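## Task

Grip one end of the white wire and raise it well above the crate; roughly the highest point the arm can reach is enough, while a modest lift does not count. Before the fingers close on the wire they must be spread around it by at least a thumb's width, unless they were opened far away from the entire wire; clamping without that can fail the run. The crate must never lean halfway over onto its side. Declare completion only while that end is held aloft above the table, the other arm is not touching the wire, no part of the wire more than a finger's width above the crate rim is in contact with anything else, the red wire is still inside the crate with no portion hanging out over a wall, the crate stands upright entirely on the table, and each gripper holds nothing besides that one end. Nothing may be pushed or dropped off the table.

## Robot and tools

Robot: two six-joint arms, left_arm and right_arm, each with a two-finger gripper. Loose objects may occasionally get a small push from outside.

World frame (used for printed gripper poses and camera calibration): origin on the table top midway between the arms, +z up, +x away from the robot over the table, left_arm sits on the +y side. The arm names do not match the left/right of any picture. The printed hand position can be somewhat wrong, worse at long reach. A gripper's fingers point along its own +z and open/close along its own y; end_effector_position is the spot between the pads, about 1 cm short of the tips.

Row layout (shared by execute_actions and move): one flat list of 14 numbers covering both arms, all in [-1, 1]. First left_arm: 6 joint values then 1 grip value; then right_arm the same way. Joint order within each arm is strictly: waist, wrist roll, wrist yaw, shoulder, wrist pitch, elbow. Joint values are offsets (not poses), scaled so 1.0 equals 1.202 rad for waist, 1.258 shoulder, 1.238 elbow, 2.073 wrist pitch, 2.022 wrist yaw and wrist roll. The grip value is absolute: +1 fully open, -1 closed. Optionally append 12 stiffness scales in [0, 1] (left_arm 6, then right_arm 6, same joint order, 26 numbers total); each multiplies that joint's position gain and persists until changed.

Stated joint ranges (rad): waist -2.618 to 3.054, shoulder 0.000 to 3.142, elbow 0.000 to 3.142, wrist pitch -1.571 to 1.571, wrist yaw -1.571 to 1.571, wrist roll -2.094 to 2.094. True ends may differ by up to 0.036 rad. Asking for more than 0.036 rad beyond an end gets the action rejected for both arms; if the first action of a call fails this, or any action is malformed, nothing in the call runs. Requests just past the real end are clipped, and the result may print "joint sent to its limit" (its absence proves nothing).

execute_actions(actions): a list of actions; each action is a table of 1 to 15 rows, one row per 1/30 s step, 15 steps per action (0.5 s); a short table repeats its final row. Offsets in every row are measured from the joint angles at the beginning of that action (for the first action, the angles last reported in this scene), not from the previous row. An empty list just returns state and images.

move(target, speed, blocking): target is one row as above, with offsets taken from the Joint positions in the latest result that printed them. All joints travel together so they finish at the same fraction; grippers therefore follow curves and do not avoid obstacles or each other. speed (0.01 to 2 rad/s, default 0.5) caps the joint with the longest travel; duration is clamped to 0.5 to 10 s. Grip values apply at the start. Faster or deeper-past-contact targets hit and press harder. blocking=false returns after 0.5 s while motion continues; until its end shows, use wait or stop before other motion. The extra "move:" line reports the ending (done, off_target, moving, held, fault), limits=held or limits=none, and each arm's joint farthest from target.

wait(seconds): 0 to 10; holds last commands, lets a running move continue, returns early if it ends. stop(): brakes a running move (needs room; fingers keep going). zoom_image(camera, region): camera is cam_high, cam_low, cam_left_wrist or cam_right_wrist; region [x0, y0, x1, y1] in pixels, top-left origin, at most 504 by 504. All images are 504x504. finished_scene(scene): scene 1 or 2; ends it irreversibly and gives the next task. Replying with no tool call ends everything.

Results: per arm pose (position in metres, quaternion wxyz); Joint positions (rad, plus opening in metres from 0.093 open to 0.000 closed), Joint velocities, Joint targets (what joints are currently driven toward, may drift on its own). grip_measured uses the grip scale: pads meet near -0.94, each mm of object width adds about 0.0208, with a fixed per-gripper offset up to about 0.02. On a held object the opening reads up to ~12 mm below its width, more for soft or round items like wire. Keep sending the closing value to hold. "joint command not followed" means a clearance check altered some joint targets. FAULT and MOTOR HOT lines flag stops and heating (warning from 75 °C, stop at 90 °C, arm drops at 100 °C); holding loads heats motors, even while you are thinking, because the robot keeps its last command then.

Motion limits: each step a joint target stays within a lead of its measured angle (0.202 rad waist, 0.258 shoulder, 0.238 elbow, 0.573 wrist pitch, 0.522 wrist yaw and roll), and targets are pulled back if the gripper would jump over 70 mm; large motions need several actions, and unfinished motion should be re-commanded. Friction can leave a joint up to about 0.031 rad off, so tiny commands may do nothing.

Avoid: closing on the wire without first opening wide around it, tipping the crate, dragging the other wire over a wall, arms touching or pressing each other, anything leaving the table, drops, slams and hard shoves. Mounting plates and the rear metal frame are fixed obstacles counted as part of their arm.

Each tool is called after "Call:" as name(argument=value, ...) on one line, values as JSON.

## Session

Call:
execute_actions(actions=[])

Scene clock: 0.00 s.
left_arm: end_effector_position=(+0.0045, +0.4167, +0.3585) grip_measured=+1.000 end_effector_quat_wxyz=(+0.183, +0.908, -0.225, -0.303) | right_arm: end_effector_position=(+0.1986, +0.1554, +0.3048) grip_measured=+0.997 end_effector_quat_wxyz=(+0.107, -0.083, +0.895, +0.426)
Joint names: [waist, wrist roll, wrist yaw, shoulder, wrist pitch, elbow]
Joint positions: left_arm=[ 1.834 -0.927 -0.116  1.12  -1.527  1.109  0.093] | right_arm=[1.296 0.725 0.339 1.885 0.151 1.013 0.093]
Joint velocities: left_arm=[-0.022 -0.007 -0.007 -0.017 -0.022  0.002  0.   ] | right_arm=[-0.012  0.037 -0.037  0.002 -0.037  0.002 -0.001]
Motor temperatures (°C, as the motors report them): left_arm=[25 26 22 23 25 23] | right_arm=[25 26 25 23 22 21]
Joint targets: left_arm=[1.834 -0.927 -0.116 1.120 -1.527 1.109] | right_arm=[1.296 0.725 0.339 1.885 0.151 1.013]
Joint stiffness scale: left_arm=[1. 1. 1. 1. 1. 1.] | right_arm=[1. 1. 1. 1. 1. 1.]

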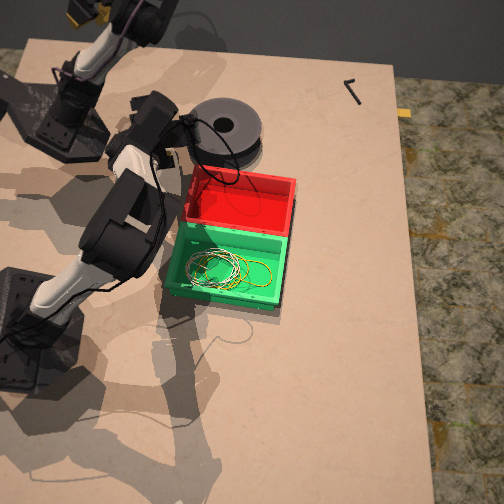

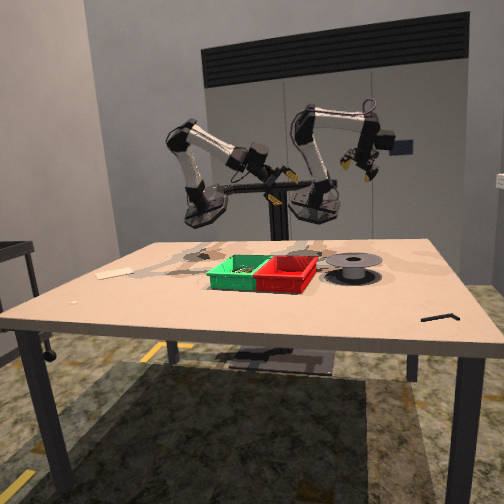

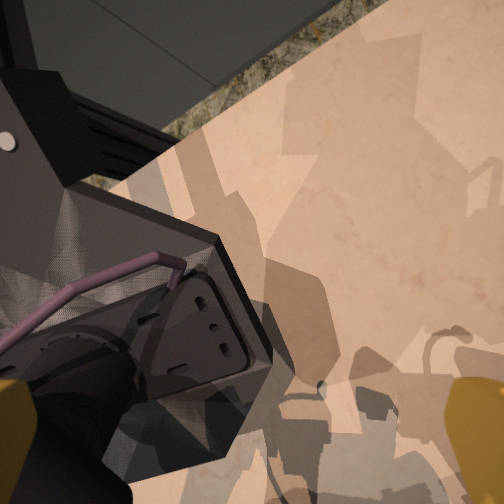

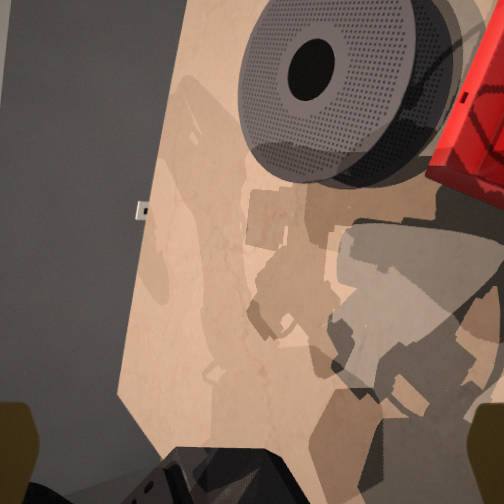

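Call:
zoom_image(camera="cam_high", region=[150, 210, 310, 330])

Region (150, 210, 310, 330) of cam_high's 504x504 image, scaled by 3.150, with more detail than that image has; it fills the top 378 rows of this view, and the rest is white.

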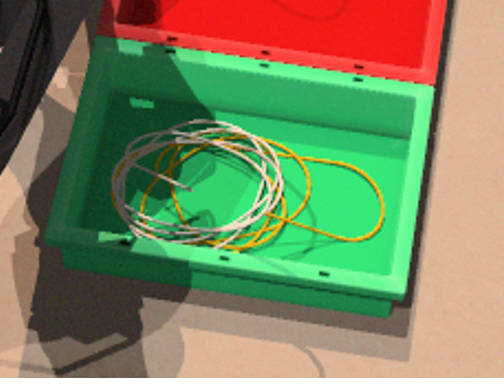

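Call:
execute_actions(actions=[[[0,0,0,0,0,0,1,-0.3,-0.358,-0.168,0,0,0,1]],[[0,0,0,0,0,0,1,-0.2,0,0,0,0,0,1]],[[0,0,0,0,0,0,1,0,0,0,0,0,0,1]]])

Call:
execute_actions(actions=[[[0,0,0,0,0,0,1,0,0,0,0,0.15,0,1]],[[0,0,0,0,0,0,1,0,0,0,0,0,0,1]]])

Call:
execute_actions(actions=[[[0,0,0,0,0,0,1,0,0,0,0,0,0.2,1]],[[0,0,0,0,0,0,1,0,0,0,0,0,0,1]]])

Call:
execute_actions(actions=[[[0,0,0,0,0,0,1,0,0,0,0.15,0,0,1]],[[0,0,0,0,0,0,1,0,0,0,0,0,0,1]]])

Scene clock: 11.10 s.
left_arm: end_effector_position=(+0.0045, +0.4167, +0.3584) grip_measured=+1.000 end_effector_quat_wxyz=(+0.183, +0.908, -0.225, -0.303) | right_arm: end_effector_position=(+0.3597, +0.0453, +0.1631) grip_measured=+0.997 end_effector_quat_wxyz=(+0.174, -0.207, +0.904, +0.331)
Joint names: [waist, wrist roll, wrist yaw, shoulder, wrist pitch, elbow]
Joint positions: left_arm=[ 1.834 -0.927 -0.115  1.12  -1.527  1.109  0.093] | right_arm=[0.688 0.033 0.028 1.885 0.159 1.013 0.093]
Joint velocities: left_arm=[ 0.007 -0.007 -0.051 -0.012 -0.037  0.007  0.   ] | right_arm=[-0.002  0.022 -0.022 -0.007 -0.081 -0.007 -0.001]
Motor temperatures (°C, as the motors report them): left_arm=[25 26 22 24 25 24] | right_arm=[26 26 25 24 24 22]
Joint targets: left_arm=[1.834 -0.927 -0.115 1.120 -1.527 1.109] | right_arm=[0.688 0.033 0.028 1.885 0.159 1.013]
Joint stiffness scale: left_arm=[1. 1. 1. 1. 1. 1.] | right_arm=[1. 1. 1. 1. 1. 1.]
camera_calibration (this result's frames):
cam_left_wrist: T_world_to_cam=[[0.30155, 0.841262, -0.448716, -0.187848], [0.920162, -0.380049, -0.094149, 0.224694], [-0.249738, -0.384501, -0.888701, 0.560261], [0, 0, 0, 1]] pos_world=[-0.0101909, 0.458844, 0.434769]
cam_right_wrist: T_world_to_cam=[[0.486246, -0.701497, -0.521025, -0.0585711], [-0.848894, -0.520622, -0.0912758, 0.385636], [-0.207227, 0.486677, -0.848647, 0.273041], [0, 0, 0, 1]] pos_world=[0.412426, 0.0268005, 0.236397]

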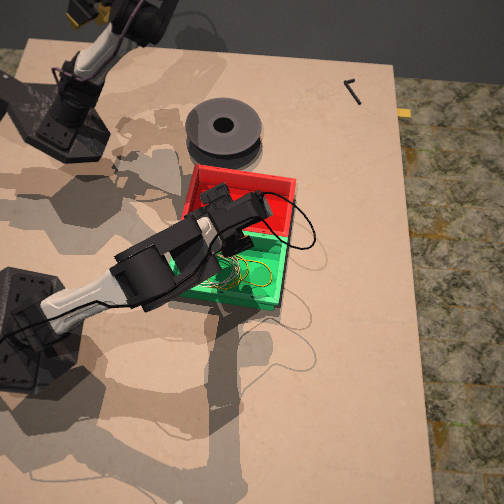

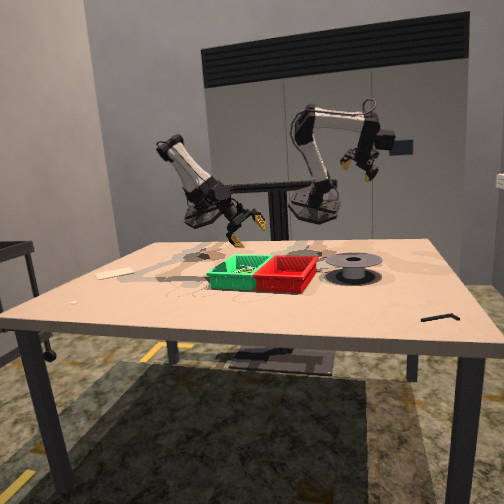

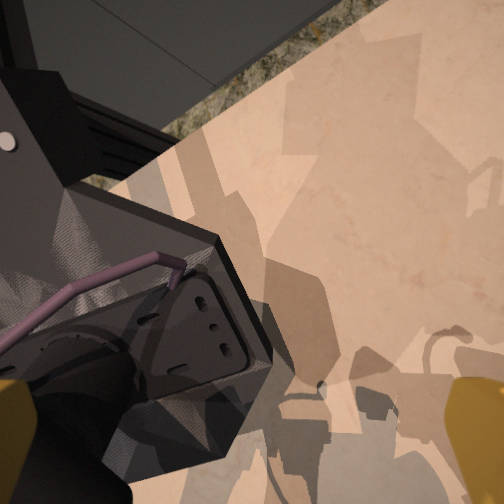

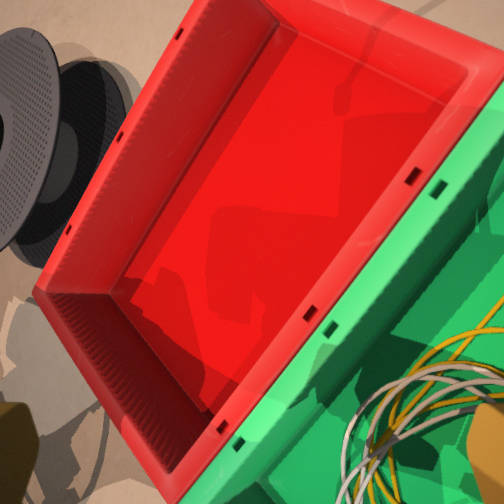

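Scene clock: 12.10 s.
left_arm: end_effector_position=(+0.0045, +0.4167, +0.3584) grip_measured=+1.000 end_effector_quat_wxyz=(+0.183, +0.908, -0.225, -0.303) | right_arm: end_effector_position=(+0.4159, +0.0580, +0.2025) grip_measured=+0.997 end_effector_quat_wxyz=(+0.302, -0.154, +0.868, +0.363)
Joint names: [waist, wrist roll, wrist yaw, shoulder, wrist pitch, elbow]
Joint positions: left_arm=[ 1.834 -0.927 -0.115  1.12  -1.527  1.109  0.093] | right_arm=[0.688 0.033 0.028 1.886 0.46  1.009 0.093]
Joint velocities: left_arm=[ 0.012 -0.066  0.022  0.012  0.022 -0.012  0.   ] | right_arm=[-0.017 -0.095  0.066 -0.012 -0.066  0.022  0.   ]
Motor temperatures (°C, as the motors report them): left_arm=[25 26 22 24 25 24] | right_arm=[26 26 25 25 24 22]
Joint targets: left_arm=[1.834 -0.927 -0.115 1.120 -1.527 1.109] | right_arm=[0.688 0.033 0.028 1.886 0.459 1.009]
Joint stiffness scale: left_arm=[1. 1. 1. 1. 1. 1.] | right_arm=[1. 1. 1. 1. 1. 1.]
camera_calibration (this result's frames):
cam_left_wrist: T_world_to_cam=[[0.30155, 0.841262, -0.448716, -0.187848], [0.920162, -0.380049, -0.094149, 0.224694], [-0.249738, -0.384501, -0.888701, 0.560261], [0, 0, 0, 1]] pos_world=[-0.0101909, 0.458844, 0.434769]
cam_right_wrist: T_world_to_cam=[[0.480652, -0.695783, -0.533722, -0.0518857], [-0.875919, -0.351998, -0.329944, 0.493393], [0.0417002, 0.626086, -0.778639, 0.186199], [0, 0, 0, 1]] pos_world=[0.449347, 0.0209953, 0.280081]

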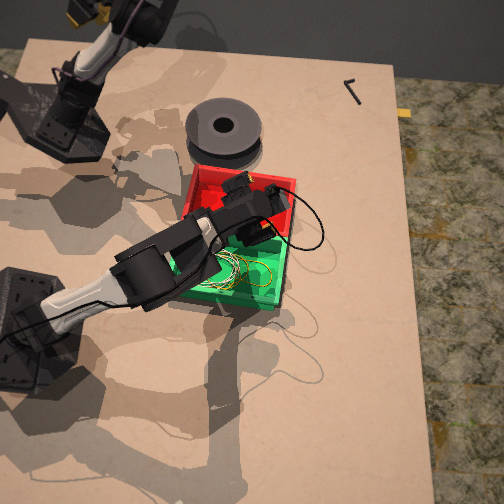

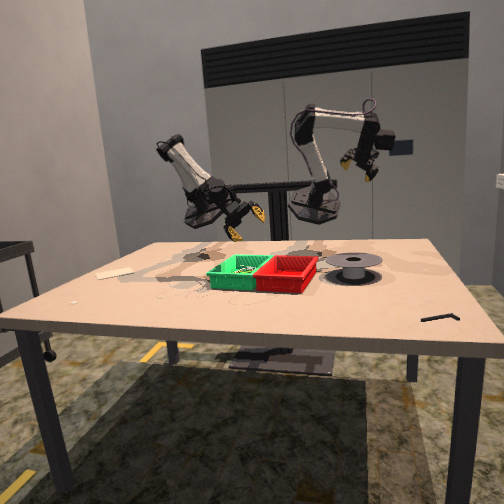

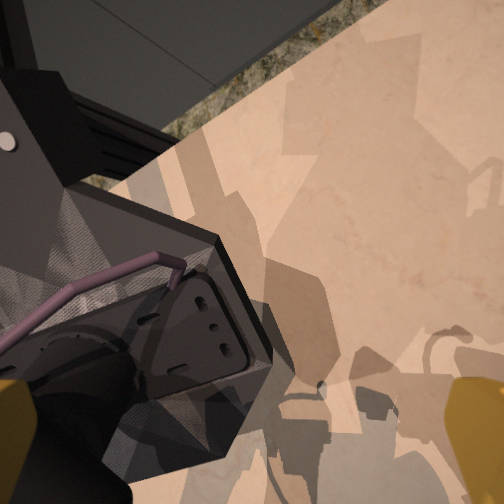

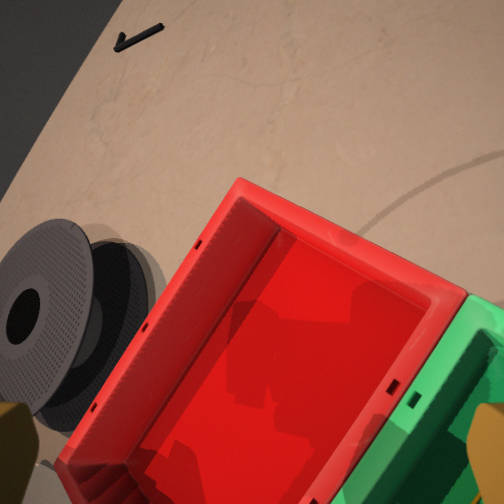

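Scene clock: 13.10 s.
left_arm: end_effector_position=(+0.0045, +0.4167, +0.3584) grip_measured=+1.000 end_effector_quat_wxyz=(+0.183, +0.908, -0.225, -0.303) | right_arm: end_effector_position=(+0.5142, +0.0620, +0.2944) grip_measured=+0.997 end_effector_quat_wxyz=(+0.420, -0.099, +0.815, +0.386)
Joint names: [waist, wrist roll, wrist yaw, shoulder, wrist pitch, elbow]
Joint positions: left_arm=[ 1.834 -0.927 -0.115  1.12  -1.527  1.109  0.093] | right_arm=[0.688 0.033 0.028 1.873 0.479 1.262 0.093]
Joint velocities: left_arm=[-0.007 -0.051  0.051 -0.017  0.007  0.007  0.   ] | right_arm=[ 0.002  0.051 -0.022 -0.012 -0.007 -0.012 -0.   ]
Motor temperatures (°C, as the motors report them): left_arm=[25 26 22 24 25 24] | right_arm=[26 26 25 25 24 23]
Joint targets: left_arm=[1.834 -0.927 -0.115 1.120 -1.527 1.109] | right_arm=[0.688 0.033 0.028 1.873 0.478 1.262]
Joint stiffness scale: left_arm=[1. 1. 1. 1. 1. 1.] | right_arm=[1. 1. 1. 1. 1. 1.]
camera_calibration (this result's frames):
cam_left_wrist: T_world_to_cam=[[0.30155, 0.841262, -0.448716, -0.187848], [0.920162, -0.380049, -0.094149, 0.224694], [-0.249738, -0.384501, -0.888701, 0.560261], [0, 0, 0, 1]] pos_world=[-0.0101909, 0.458844, 0.434769]
cam_right_wrist: T_world_to_cam=[[0.478649, -0.687836, -0.545689, -0.0432733], [-0.832229, -0.157364, -0.531631, 0.636041], [0.279803, 0.708603, -0.647759, 0.0850177], [0, 0, 0, 1]] pos_world=[0.526256, 0.0100811, 0.369596]

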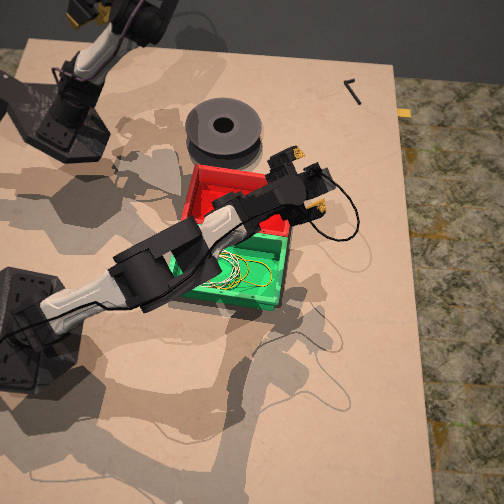

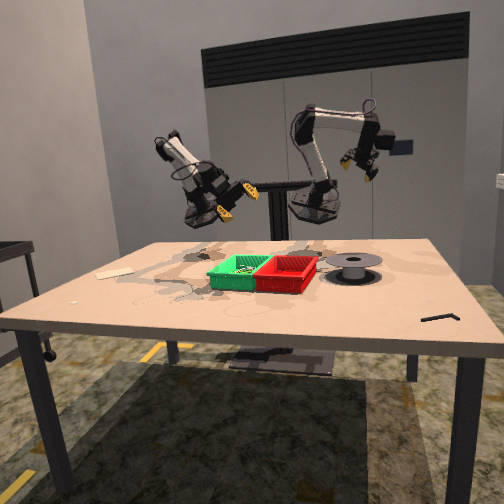

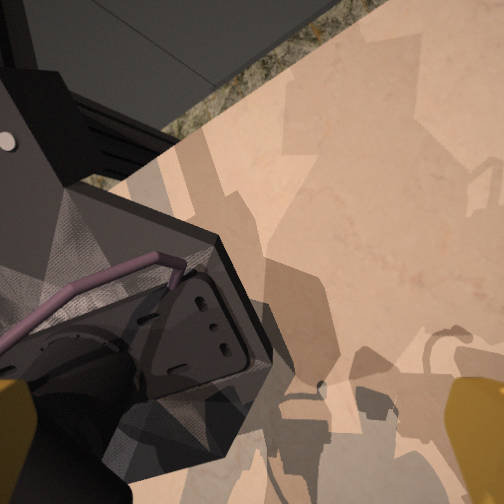

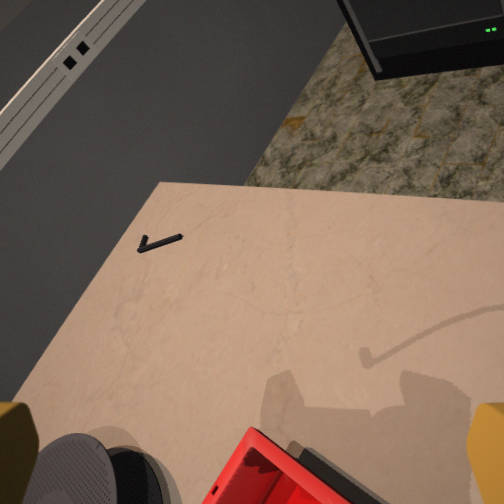

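Scene clock: 14.10 s.
left_arm: end_effector_position=(+0.0045, +0.4167, +0.3584) grip_measured=+1.000 end_effector_quat_wxyz=(+0.183, +0.908, -0.225, -0.303) | right_arm: end_effector_position=(+0.4684, +0.0979, +0.2041) grip_measured=+0.997 end_effector_quat_wxyz=(+0.343, -0.135, +0.852, +0.371)
Joint names: [waist, wrist roll, wrist yaw, shoulder, wrist pitch, elbow]
Joint positions: left_arm=[ 1.834 -0.927 -0.115  1.12  -1.527  1.109  0.093] | right_arm=[0.688 0.033 0.028 2.066 0.479 1.266 0.093]
Joint velocities: left_arm=[-0.022 -0.007  0.007 -0.002  0.037  0.017  0.   ] | right_arm=[ 0.027 -0.051 -0.022 -0.007  0.007 -0.012 -0.   ]
Motor temperatures (°C, as the motors report them): left_arm=[25 26 22 24 25 24] | right_arm=[26 26 25 25 24 23]
Joint targets: left_arm=[1.834 -0.927 -0.115 1.120 -1.527 1.109] | right_arm=[0.688 0.033 0.028 2.066 0.478 1.266]
Joint stiffness scale: left_arm=[1. 1. 1. 1. 1. 1.] | right_arm=[1. 1. 1. 1. 1. 1.]
camera_calibration (this result's frames):
cam_left_wrist: T_world_to_cam=[[0.30155, 0.841262, -0.448716, -0.187848], [0.920162, -0.380049, -0.094149, 0.224694], [-0.249738, -0.384501, -0.888701, 0.560261], [0, 0, 0, 1]] pos_world=[-0.0101909, 0.458844, 0.434769]
cam_right_wrist: T_world_to_cam=[[0.479581, -0.693319, -0.537876, -0.047418], [-0.868701, -0.288546, -0.402617, 0.559121], [0.12394, 0.66034, -0.740668, 0.11062], [0, 0, 0, 1]] pos_world=[0.494739, 0.0554095, 0.281539]

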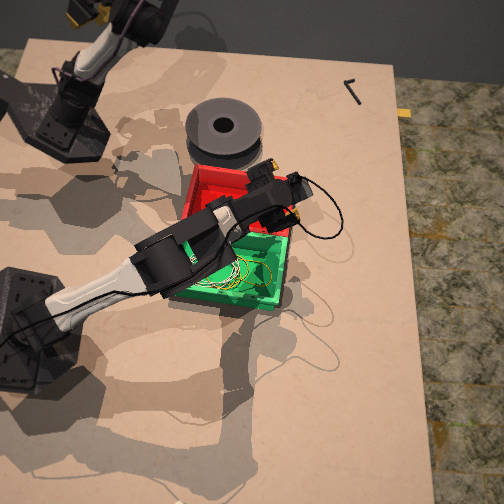

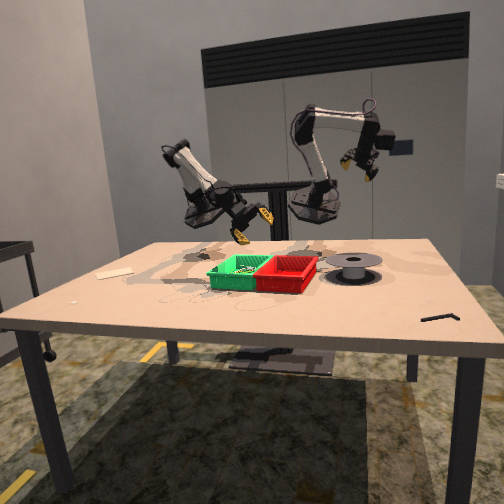

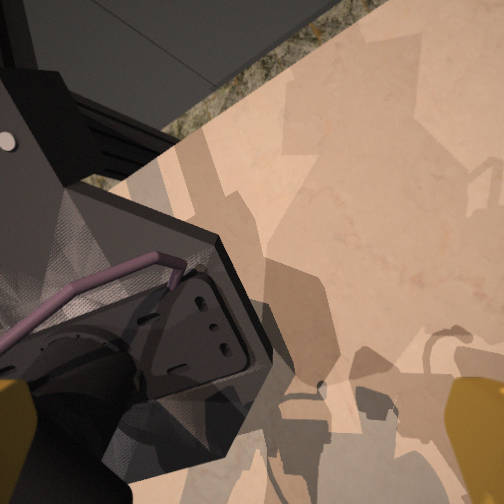

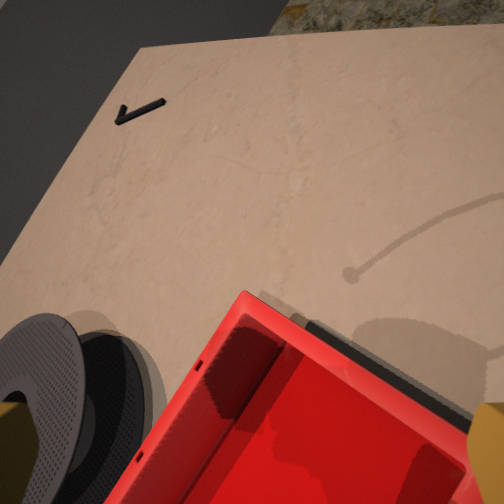

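Call:
execute_actions(actions=[[[0,0,0,0,0,0,1,0.2,0,0,0,0,0,1]],[[0,0,0,0,0,0,1,0,0,0,0,0,0,1]]])

Scene clock: 28.50 s.
left_arm: end_effector_position=(+0.0045, +0.4167, +0.3584) grip_measured=+1.000 end_effector_quat_wxyz=(+0.183, +0.908, -0.225, -0.303) | right_arm: end_effector_position=(+0.3775, +0.1853, +0.2880) grip_measured=+0.997 end_effector_quat_wxyz=(+0.335, -0.213, +0.794, +0.461)
Joint names: [waist, wrist roll, wrist yaw, shoulder, wrist pitch, elbow]
Joint positions: left_arm=[ 1.834 -0.927 -0.115  1.12  -1.527  1.109  0.093] | right_arm=[0.944 0.033 0.019 2.066 0.479 1.266 0.093]
Joint velocities: left_arm=[ 0.022  0.037  0.022 -0.012  0.022 -0.007  0.   ] | right_arm=[ 0.007 -0.037  0.11  -0.012 -0.022  0.002  0.001]
Motor temperatures (°C, as the motors report them): left_arm=[25 26 22 24 25 25] | right_arm=[27 26 25 29 26 23]
Joint targets: left_arm=[1.834 -0.927 -0.115 1.120 -1.527 1.109] | right_arm=[0.947 0.033 0.018 2.066 0.479 1.266]
Joint stiffness scale: left_arm=[1. 1. 1. 1. 1. 1.] | right_arm=[1. 1. 1. 1. 1. 1.]
camera_calibration (this result's frames):
cam_left_wrist: T_world_to_cam=[[0.30155, 0.841262, -0.448716, -0.187848], [0.920162, -0.380049, -0.094149, 0.224694], [-0.249738, -0.384501, -0.888701, 0.560261], [0, 0, 0, 1]] pos_world=[-0.0101909, 0.458844, 0.434769]
cam_right_wrist: T_world_to_cam=[[0.641923, -0.492029, -0.588083, 0.0178665], [-0.766698, -0.401495, -0.500975, 0.549973], [0.0103819, 0.77247, -0.634967, 0.117952], [0, 0, 0, 1]] pos_world=[0.40897, 0.138488, 0.360925]

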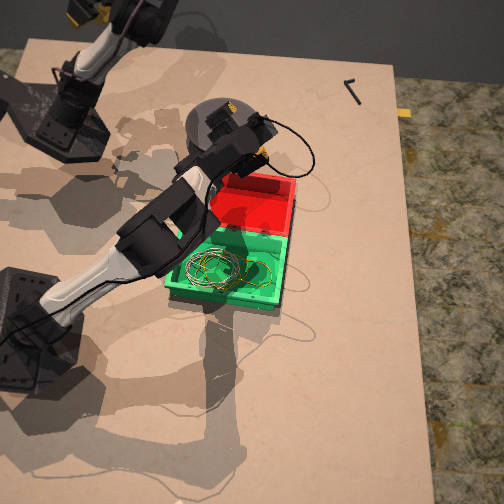

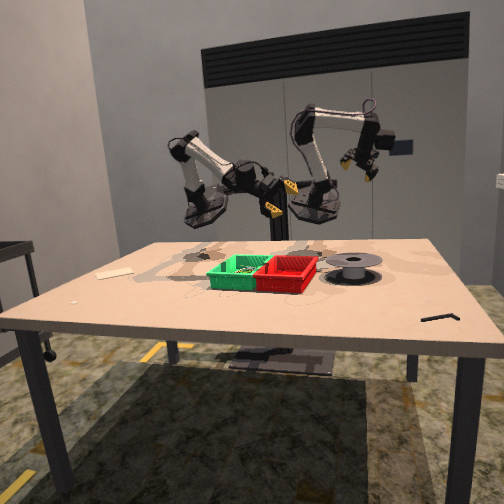

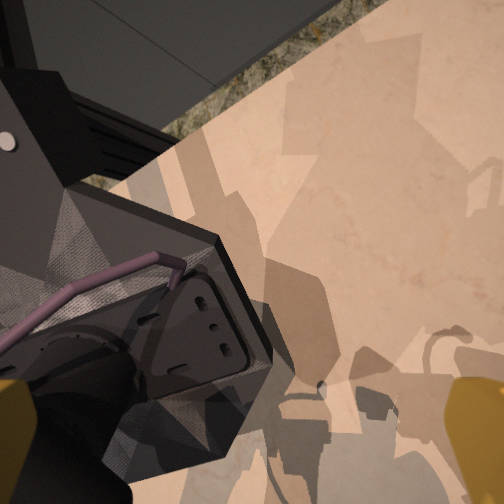

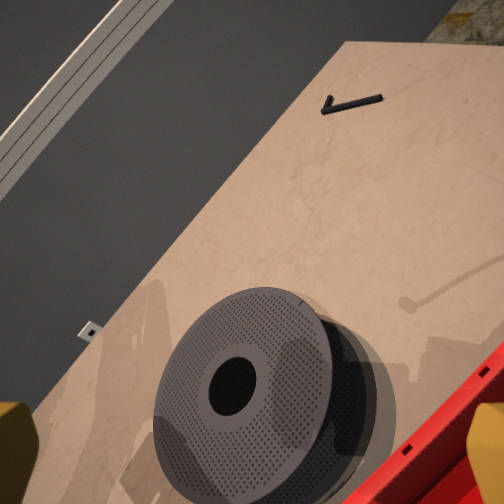

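Call:
move(target=[0,0,0,0,0,0,1,0,0,0.3,-0.148,-0.506,-0.183,1], speed=0.8)

Scene clock: 67.70 s.
left_arm: end_effector_position=(+0.0045, +0.4167, +0.3584) grip_measured=+1.000 end_effector_quat_wxyz=(+0.183, +0.908, -0.225, -0.303) | right_arm: end_effector_position=(+0.2528, -0.0333, +0.1549) grip_measured=+0.997 end_effector_quat_wxyz=(+0.027, -0.431, +0.902, +0.011)
Joint names: [waist, wrist roll, wrist yaw, shoulder, wrist pitch, elbow]
Joint positions: left_arm=[ 1.834 -0.927 -0.115  1.12  -1.527  1.109  0.093] | right_arm=[ 0.944  0.033  0.615  1.898 -0.556  1.059  0.093]
Joint velocities: left_arm=[ 0.017 -0.007 -0.081  0.002  0.022 -0.002  0.   ] | right_arm=[-0.002 -0.037 -0.037 -0.002 -0.037  0.007  0.001]
Motor temperatures (°C, as the motors report them): left_arm=[25 26 22 24 25 27] | right_arm=[30 26 25 34 28 24]
Joint targets: left_arm=[1.834 -0.927 -0.115 1.120 -1.527 1.109] | right_arm=[0.944 0.033 0.625 1.880 -0.570 1.040]
Joint stiffness scale: left_arm=[1. 1. 1. 1. 1. 1.] | right_arm=[1. 1. 1. 1. 1. 1.]
move: done; limits=none; left_arm: farthest joint: the waist, 0.000 radians from its target (0.000 radians at the start); right_arm: farthest joint: the elbow, 0.019 radians from its target (0.227 radians at the start)
camera_calibration (this result's frames):
cam_left_wrist: T_world_to_cam=[[0.30155, 0.841262, -0.448716, -0.187848], [0.920162, -0.380049, -0.094149, 0.224694], [-0.249738, -0.384501, -0.888701, 0.560261], [0, 0, 0, 1]] pos_world=[-0.0101909, 0.458844, 0.434769]
cam_right_wrist: T_world_to_cam=[[0.776409, -0.630118, 0.0118279, -0.219466], [-0.586113, -0.715036, 0.381045, 0.107172], [-0.231646, -0.30278, -0.924481, 0.273866], [0, 0, 0, 1]] pos_world=[0.29665, 0.0212635, 0.214943]

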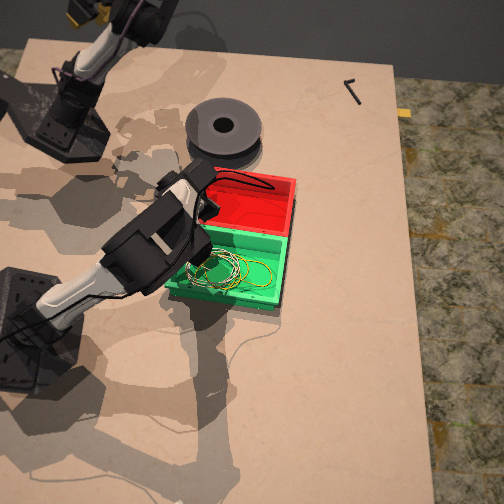

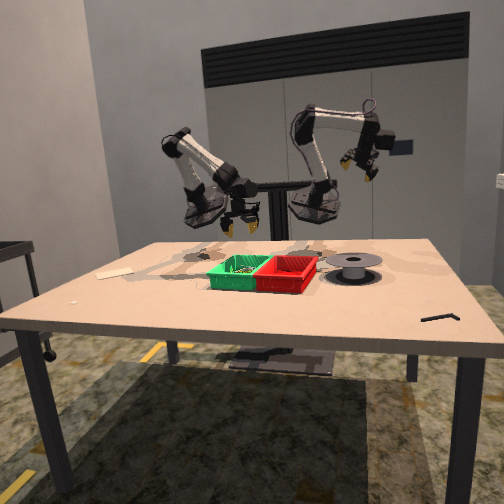

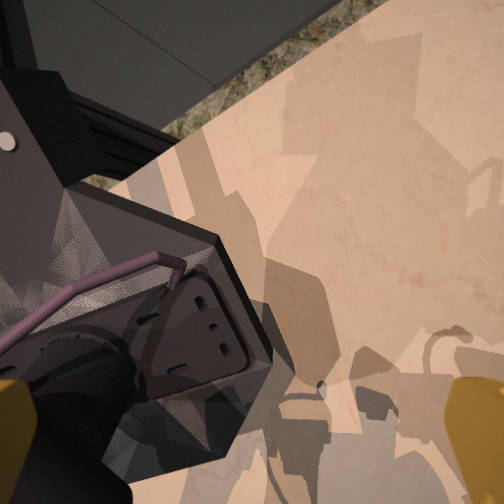

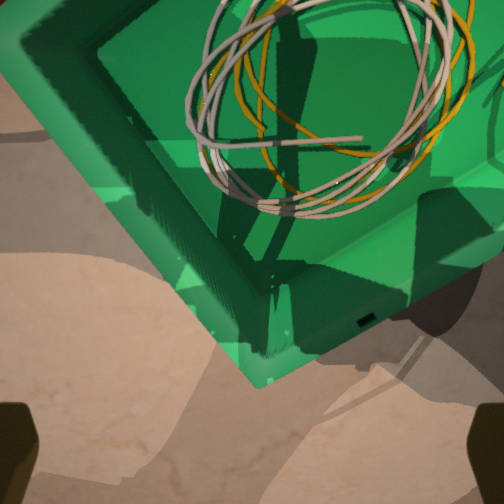

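Call:
zoom_image(camera="cam_right_wrist", region=[180, 40, 480, 240])

Region (180, 40, 480, 240) of cam_right_wrist's 504x504 image, scaled by 1.680, with more detail than that image has.

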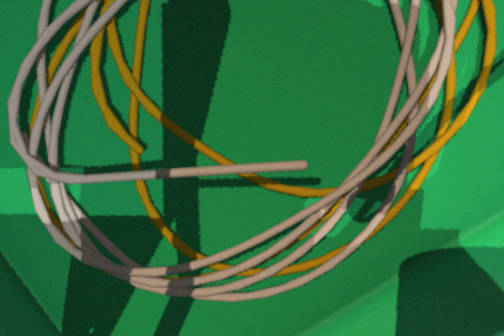

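Call:
move(target=[0,0,0,0,0,0,1,-0.17,0.76,-0.022,0.173,0.071,0.158,1], speed=0.8)

Scene clock: 83.50 s.
left_arm: end_effector_position=(+0.0045, +0.4167, +0.3584) grip_measured=+1.000 end_effector_quat_wxyz=(+0.183, +0.908, -0.225, -0.303) | right_arm: end_effector_position=(+0.3163, -0.0245, +0.0929) grip_measured=+0.997 end_effector_quat_wxyz=(+0.015, +0.419, +0.908, +0.025)
Joint names: [waist, wrist roll, wrist yaw, shoulder, wrist pitch, elbow]
Joint positions: left_arm=[ 1.834 -0.927 -0.115  1.12  -1.527  1.109  0.093] | right_arm=[ 0.752  1.564  0.582  2.088 -0.418  1.237  0.093]
Joint velocities: left_arm=[ 0.012 -0.037 -0.037 -0.002  0.022 -0.007  0.   ] | right_arm=[ 0.007  0.037 -0.037  0.002 -0.022  0.012 -0.001]
Motor temperatures (°C, as the motors report them): left_arm=[25 26 22 24 25 27] | right_arm=[30 26 25 34 26 24]
Joint targets: left_arm=[1.834 -0.927 -0.115 1.120 -1.527 1.109] | right_arm=[0.740 1.570 0.570 2.116 -0.409 1.254]
Joint stiffness scale: left_arm=[1. 1. 1. 1. 1. 1.] | right_arm=[1. 1. 1. 1. 1. 1.]
move: off_target (right_arm); limits=none; left_arm: farthest joint: the waist, 0.000 radians from its target (0.000 radians at the start); right_arm: farthest joint: the shoulder, 0.028 radians from its target (0.217 radians at the start)
camera_calibration (this result's frames):
cam_left_wrist: T_world_to_cam=[[0.30155, 0.841262, -0.448716, -0.187848], [0.920162, -0.380049, -0.094149, 0.224694], [-0.249738, -0.384501, -0.888701, 0.560261], [0, 0, 0, 1]] pos_world=[-0.0101909, 0.458844, 0.434769]
cam_right_wrist: T_world_to_cam=[[-0.761432, -0.646335, -0.0497201, 0.229194], [-0.601241, 0.675467, 0.426912, 0.208862], [-0.242344, 0.354958, -0.902925, 0.251394], [0, 0, 0, 1]] pos_world=[0.361016, -0.0821777, 0.14922]

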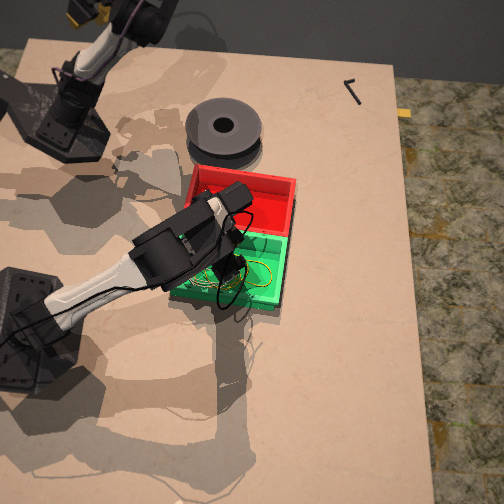

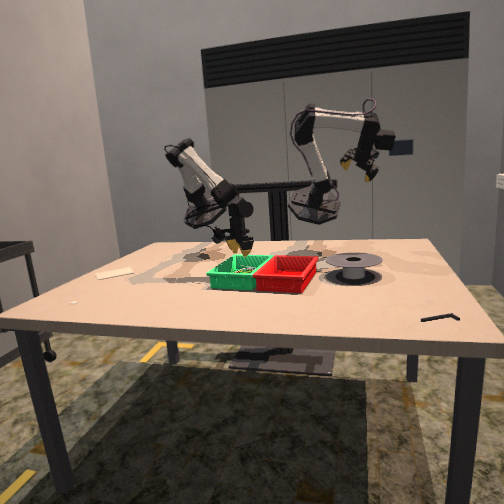

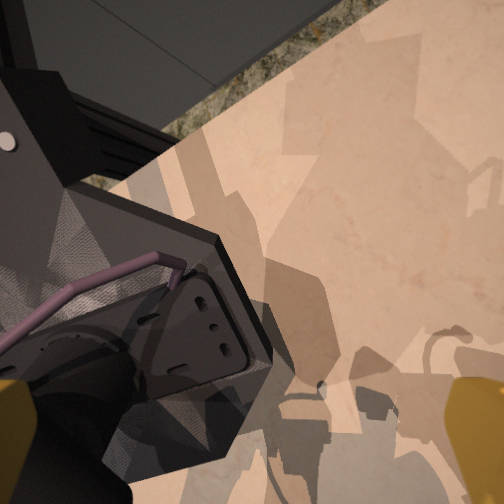

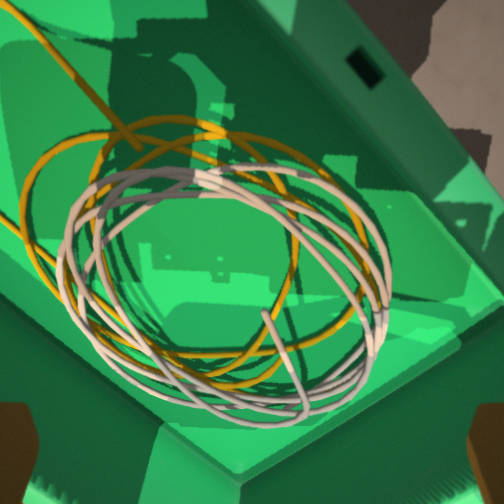

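Call:
move(target=[0,0,0,0,0,0,1,-0.04,0,0,0.1,0.055,0,-0.3], speed=0.3)

Scene clock: 94.43 s.
left_arm: end_effector_position=(+0.0045, +0.4167, +0.3584) grip_measured=+1.000 end_effector_quat_wxyz=(+0.183, +0.908, -0.225, -0.303) | right_arm: end_effector_position=(+0.3074, -0.0236, +0.0536) grip_measured=-0.298 end_effector_quat_wxyz=(+0.015, +0.432, +0.902, +0.012)
Joint names: [waist, wrist roll, wrist yaw, shoulder, wrist pitch, elbow]
Joint positions: left_arm=[ 1.834 -0.927 -0.115  1.12  -1.527  1.109  0.093] | right_arm=[ 0.714  1.565  0.582  2.195 -0.314  1.237  0.031]
Joint velocities: left_arm=[-0.022 -0.022 -0.007 -0.017  0.022 -0.007  0.   ] | right_arm=[-0.002 -0.022  0.007 -0.017  0.007 -0.002 -0.001]
Motor temperatures (°C, as the motors report them): left_arm=[25 26 22 24 25 27] | right_arm=[30 26 25 33 25 24]
Joint targets: left_arm=[1.834 -0.927 -0.115 1.120 -1.527 1.109] | right_arm=[0.704 1.564 0.582 2.214 -0.304 1.237]
Joint stiffness scale: left_arm=[1. 1. 1. 1. 1. 1.] | right_arm=[1. 1. 1. 1. 1. 1.]
move: done; limits=none; left_arm: farthest joint: the waist, 0.000 radians from its target (0.000 radians at the start); right_arm: farthest joint: the shoulder, 0.018 radians from its target (0.126 radians at the start)
camera_calibration (this result's frames):
cam_left_wrist: T_world_to_cam=[[0.30155, 0.841262, -0.448716, -0.187848], [0.920162, -0.380049, -0.094149, 0.224694], [-0.249738, -0.384501, -0.888701, 0.560261], [0, 0, 0, 1]] pos_world=[-0.0101909, 0.458844, 0.434769]
cam_right_wrist: T_world_to_cam=[[-0.780436, -0.624644, -0.027192, 0.226198], [-0.576259, 0.701747, 0.418899, 0.213117], [-0.242581, 0.342593, -0.907626, 0.213469], [0, 0, 0, 1]] pos_world=[0.351127, -0.0813939, 0.110626]

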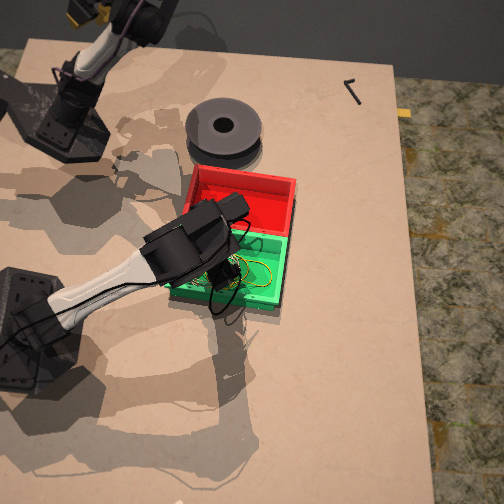

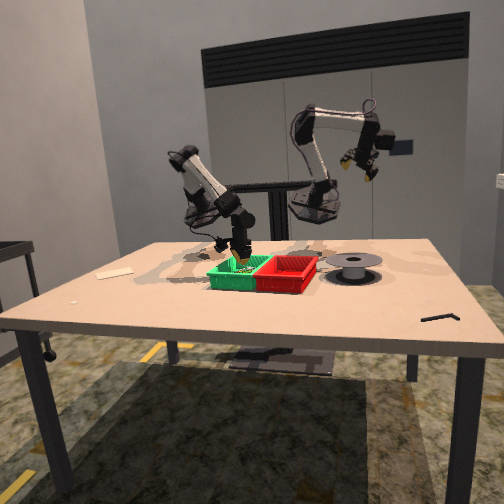

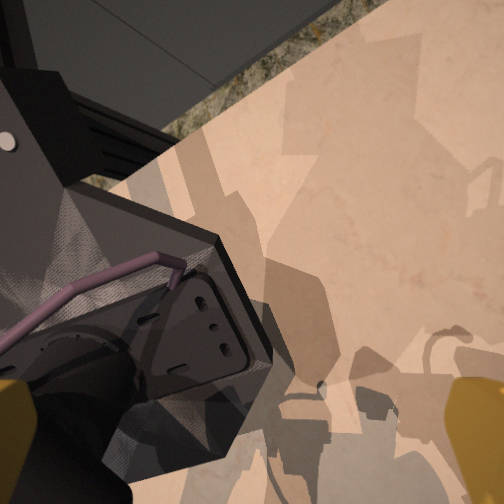

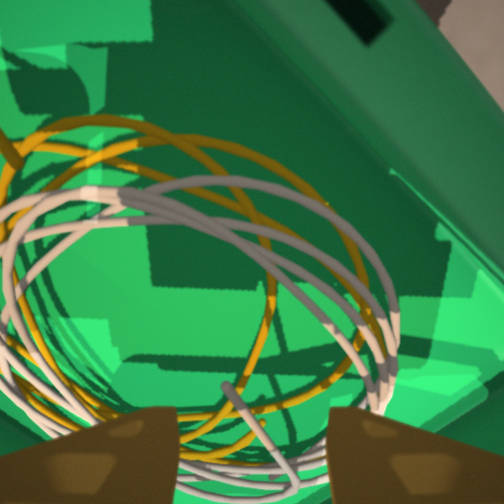

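Call:
move(target=[0,0,0,0,0,0,1,-0.02,0,0,0.056,0.03,0,-0.3], speed=0.15)

Scene clock: 105.43 s.
left_arm: end_effector_position=(+0.0045, +0.4167, +0.3584) grip_measured=+1.000 end_effector_quat_wxyz=(+0.183, +0.908, -0.225, -0.303) | right_arm: end_effector_position=(+0.3026, -0.0218, +0.0374) grip_measured=-0.298 end_effector_quat_wxyz=(+0.016, +0.437, +0.899, +0.011)
Joint names: [waist, wrist roll, wrist yaw, shoulder, wrist pitch, elbow]
Joint positions: left_arm=[ 1.834 -0.927 -0.115  1.12  -1.527  1.109  0.093] | right_arm=[ 0.703  1.565  0.582  2.243 -0.262  1.237  0.031]
Joint velocities: left_arm=[-0.007  0.007 -0.007  0.007 -0.051  0.007  0.   ] | right_arm=[ 0.002  0.051  0.081 -0.007 -0.066 -0.012 -0.   ]
Motor temperatures (°C, as the motors report them): left_arm=[25 26 22 25 25 27] | right_arm=[29 26 25 34 25 24]
Joint targets: left_arm=[1.834 -0.927 -0.115 1.120 -1.527 1.109] | right_arm=[0.690 1.565 0.582 2.266 -0.252 1.237]
Joint stiffness scale: left_arm=[1. 1. 1. 1. 1. 1.] | right_arm=[1. 1. 1. 1. 1. 1.]
move: off_target (right_arm); limits=none; left_arm: farthest joint: the waist, 0.000 radians from its target (0.000 radians at the start); right_arm: farthest joint: the shoulder, 0.022 radians from its target (0.070 radians at the start)
camera_calibration (this result's frames):
cam_left_wrist: T_world_to_cam=[[0.30155, 0.841262, -0.448716, -0.187848], [0.920162, -0.380049, -0.094149, 0.224694], [-0.249738, -0.384501, -0.888701, 0.560261], [0, 0, 0, 1]] pos_world=[-0.0101909, 0.458844, 0.434769]
cam_right_wrist: T_world_to_cam=[[-0.787622, -0.615657, -0.0248753, 0.22547], [-0.568094, 0.709957, 0.41621, 0.213667], [-0.238582, 0.341948, -0.908928, 0.195771], [0, 0, 0, 1]] pos_world=[0.345675, -0.0798253, 0.09462]

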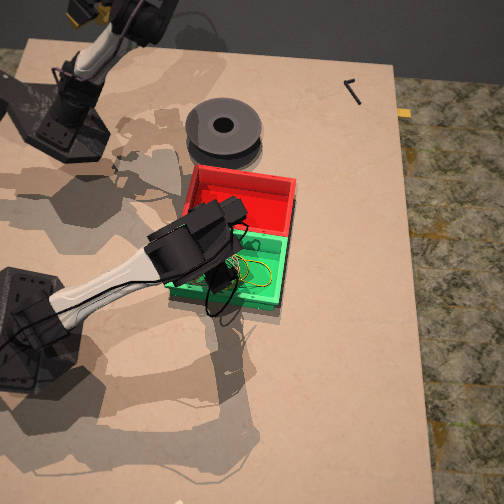

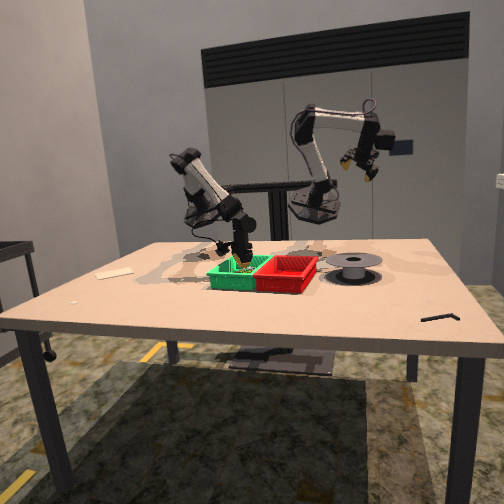

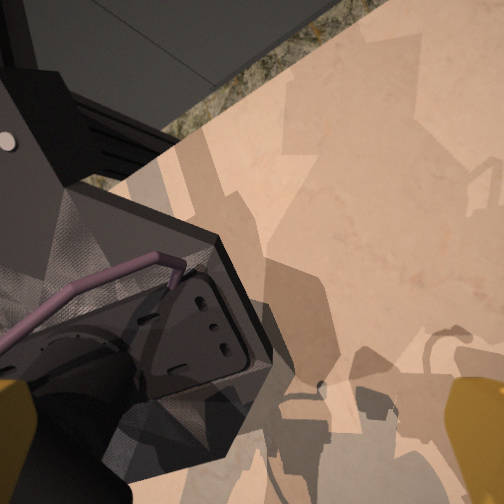

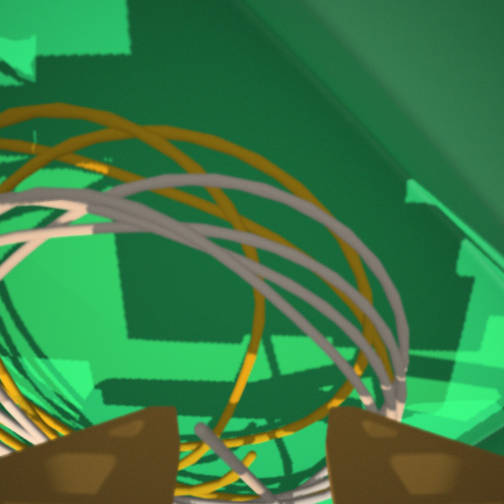

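Call:
execute_actions(actions=[[[0,0,0,0,0,0,1,0,0,0,0,0,0,-0.6],[0,0,0,0,0,0,1,0,0,0,0,0,0,-0.6],[0,0,0,0,0,0,1,0,0,0,0,0,0,-0.6],[0,0,0,0,0,0,1,0,0,0,0,0,0,-0.6],[0,0,0,0,0,0,1,0,0,0,0,0,0,-0.8],[0,0,0,0,0,0,1,0,0,0,0,0,0,-0.8],[0,0,0,0,0,0,1,0,0,0,0,0,0,-0.8],[0,0,0,0,0,0,1,0,0,0,0,0,0,-1]],[[0,0,0,0,0,0,1,0,0,0,0,0,0,-1]],[[0,0,0,0,0,0,1,0,0,0,-0.06,-0.03,0,-1]],[[0,0,0,0,0,0,1,0,0,0,-0.05,-0.03,0,-1]]])

Scene clock: 115.47 s.
left_arm: end_effector_position=(+0.0045, +0.4167, +0.3584) grip_measured=+1.000 end_effector_quat_wxyz=(+0.183, +0.908, -0.225, -0.303) | right_arm: end_effector_position=(+0.3272, -0.0326, +0.0754) grip_measured=-0.991 end_effector_quat_wxyz=(+0.022, +0.445, +0.895, +0.024)
Joint names: [waist, wrist roll, wrist yaw, shoulder, wrist pitch, elbow]
Joint positions: left_arm=[ 1.834 -0.927 -0.115  1.12  -1.527  1.109  0.093] | right_arm=[ 0.703  1.565  0.582  2.114 -0.357  1.237  0.   ]
Joint velocities: left_arm=[-0.002 -0.007 -0.022  0.002 -0.037 -0.027  0.   ] | right_arm=[ 0.002 -0.051  0.066  0.017  0.066 -0.007  0.   ]
Motor temperatures (°C, as the motors report them): left_arm=[25 26 22 25 25 28] | right_arm=[30 26 25 34 25 24]
Joint targets: left_arm=[1.834 -0.927 -0.115 1.120 -1.527 1.109] | right_arm=[0.703 1.565 0.582 2.108 -0.371 1.237]
Joint stiffness scale: left_arm=[1. 1. 1. 1. 1. 1.] | right_arm=[1. 1. 1. 1. 1. 1.]
camera_calibration (this result's frames):
cam_left_wrist: T_world_to_cam=[[0.30155, 0.841262, -0.448716, -0.187848], [0.920162, -0.380049, -0.094149, 0.224694], [-0.249738, -0.384501, -0.888701, 0.560261], [0, 0, 0, 1]] pos_world=[-0.0101909, 0.458844, 0.434769]
cam_right_wrist: T_world_to_cam=[[-0.797985, -0.600235, -0.0541956, 0.245193], [-0.564326, 0.712613, 0.416795, 0.218348], [-0.211554, 0.36318, -0.907384, 0.231654], [0, 0, 0, 1]] pos_world=[0.367887, -0.0925566, 0.132481]

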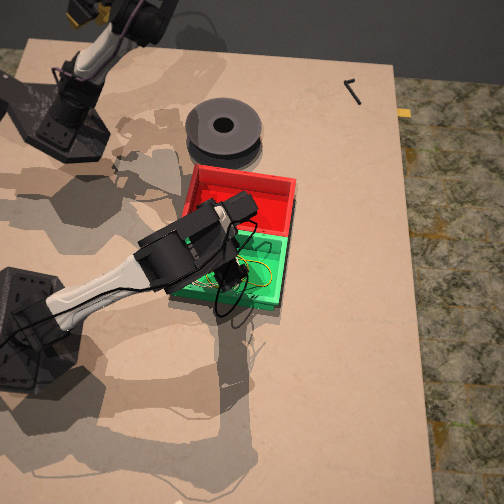

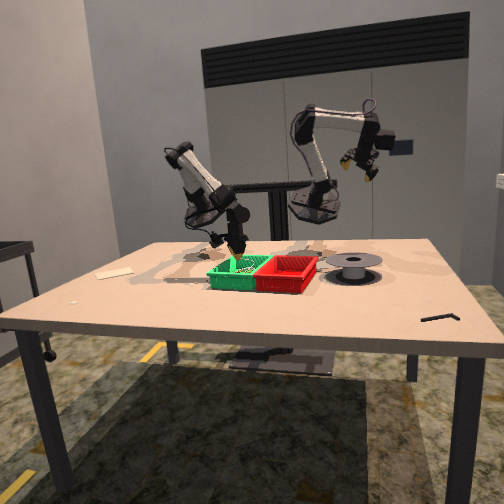

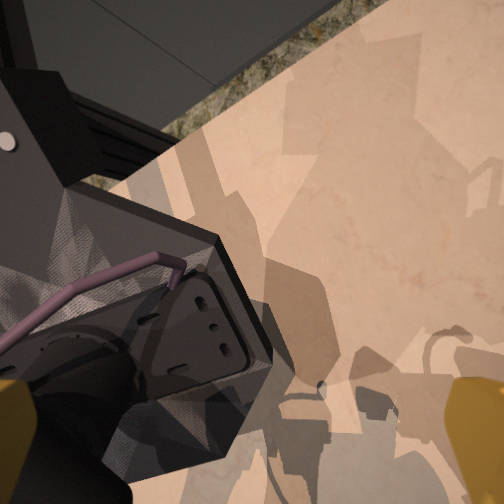

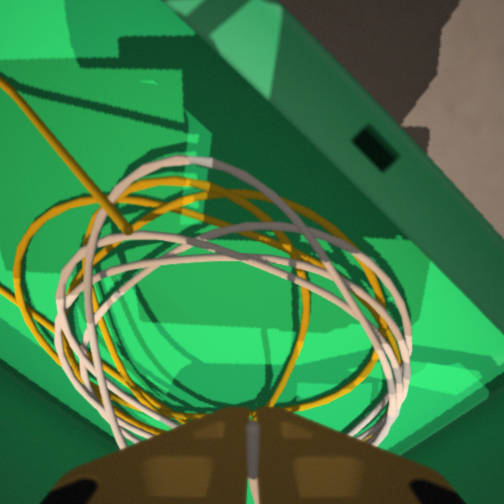

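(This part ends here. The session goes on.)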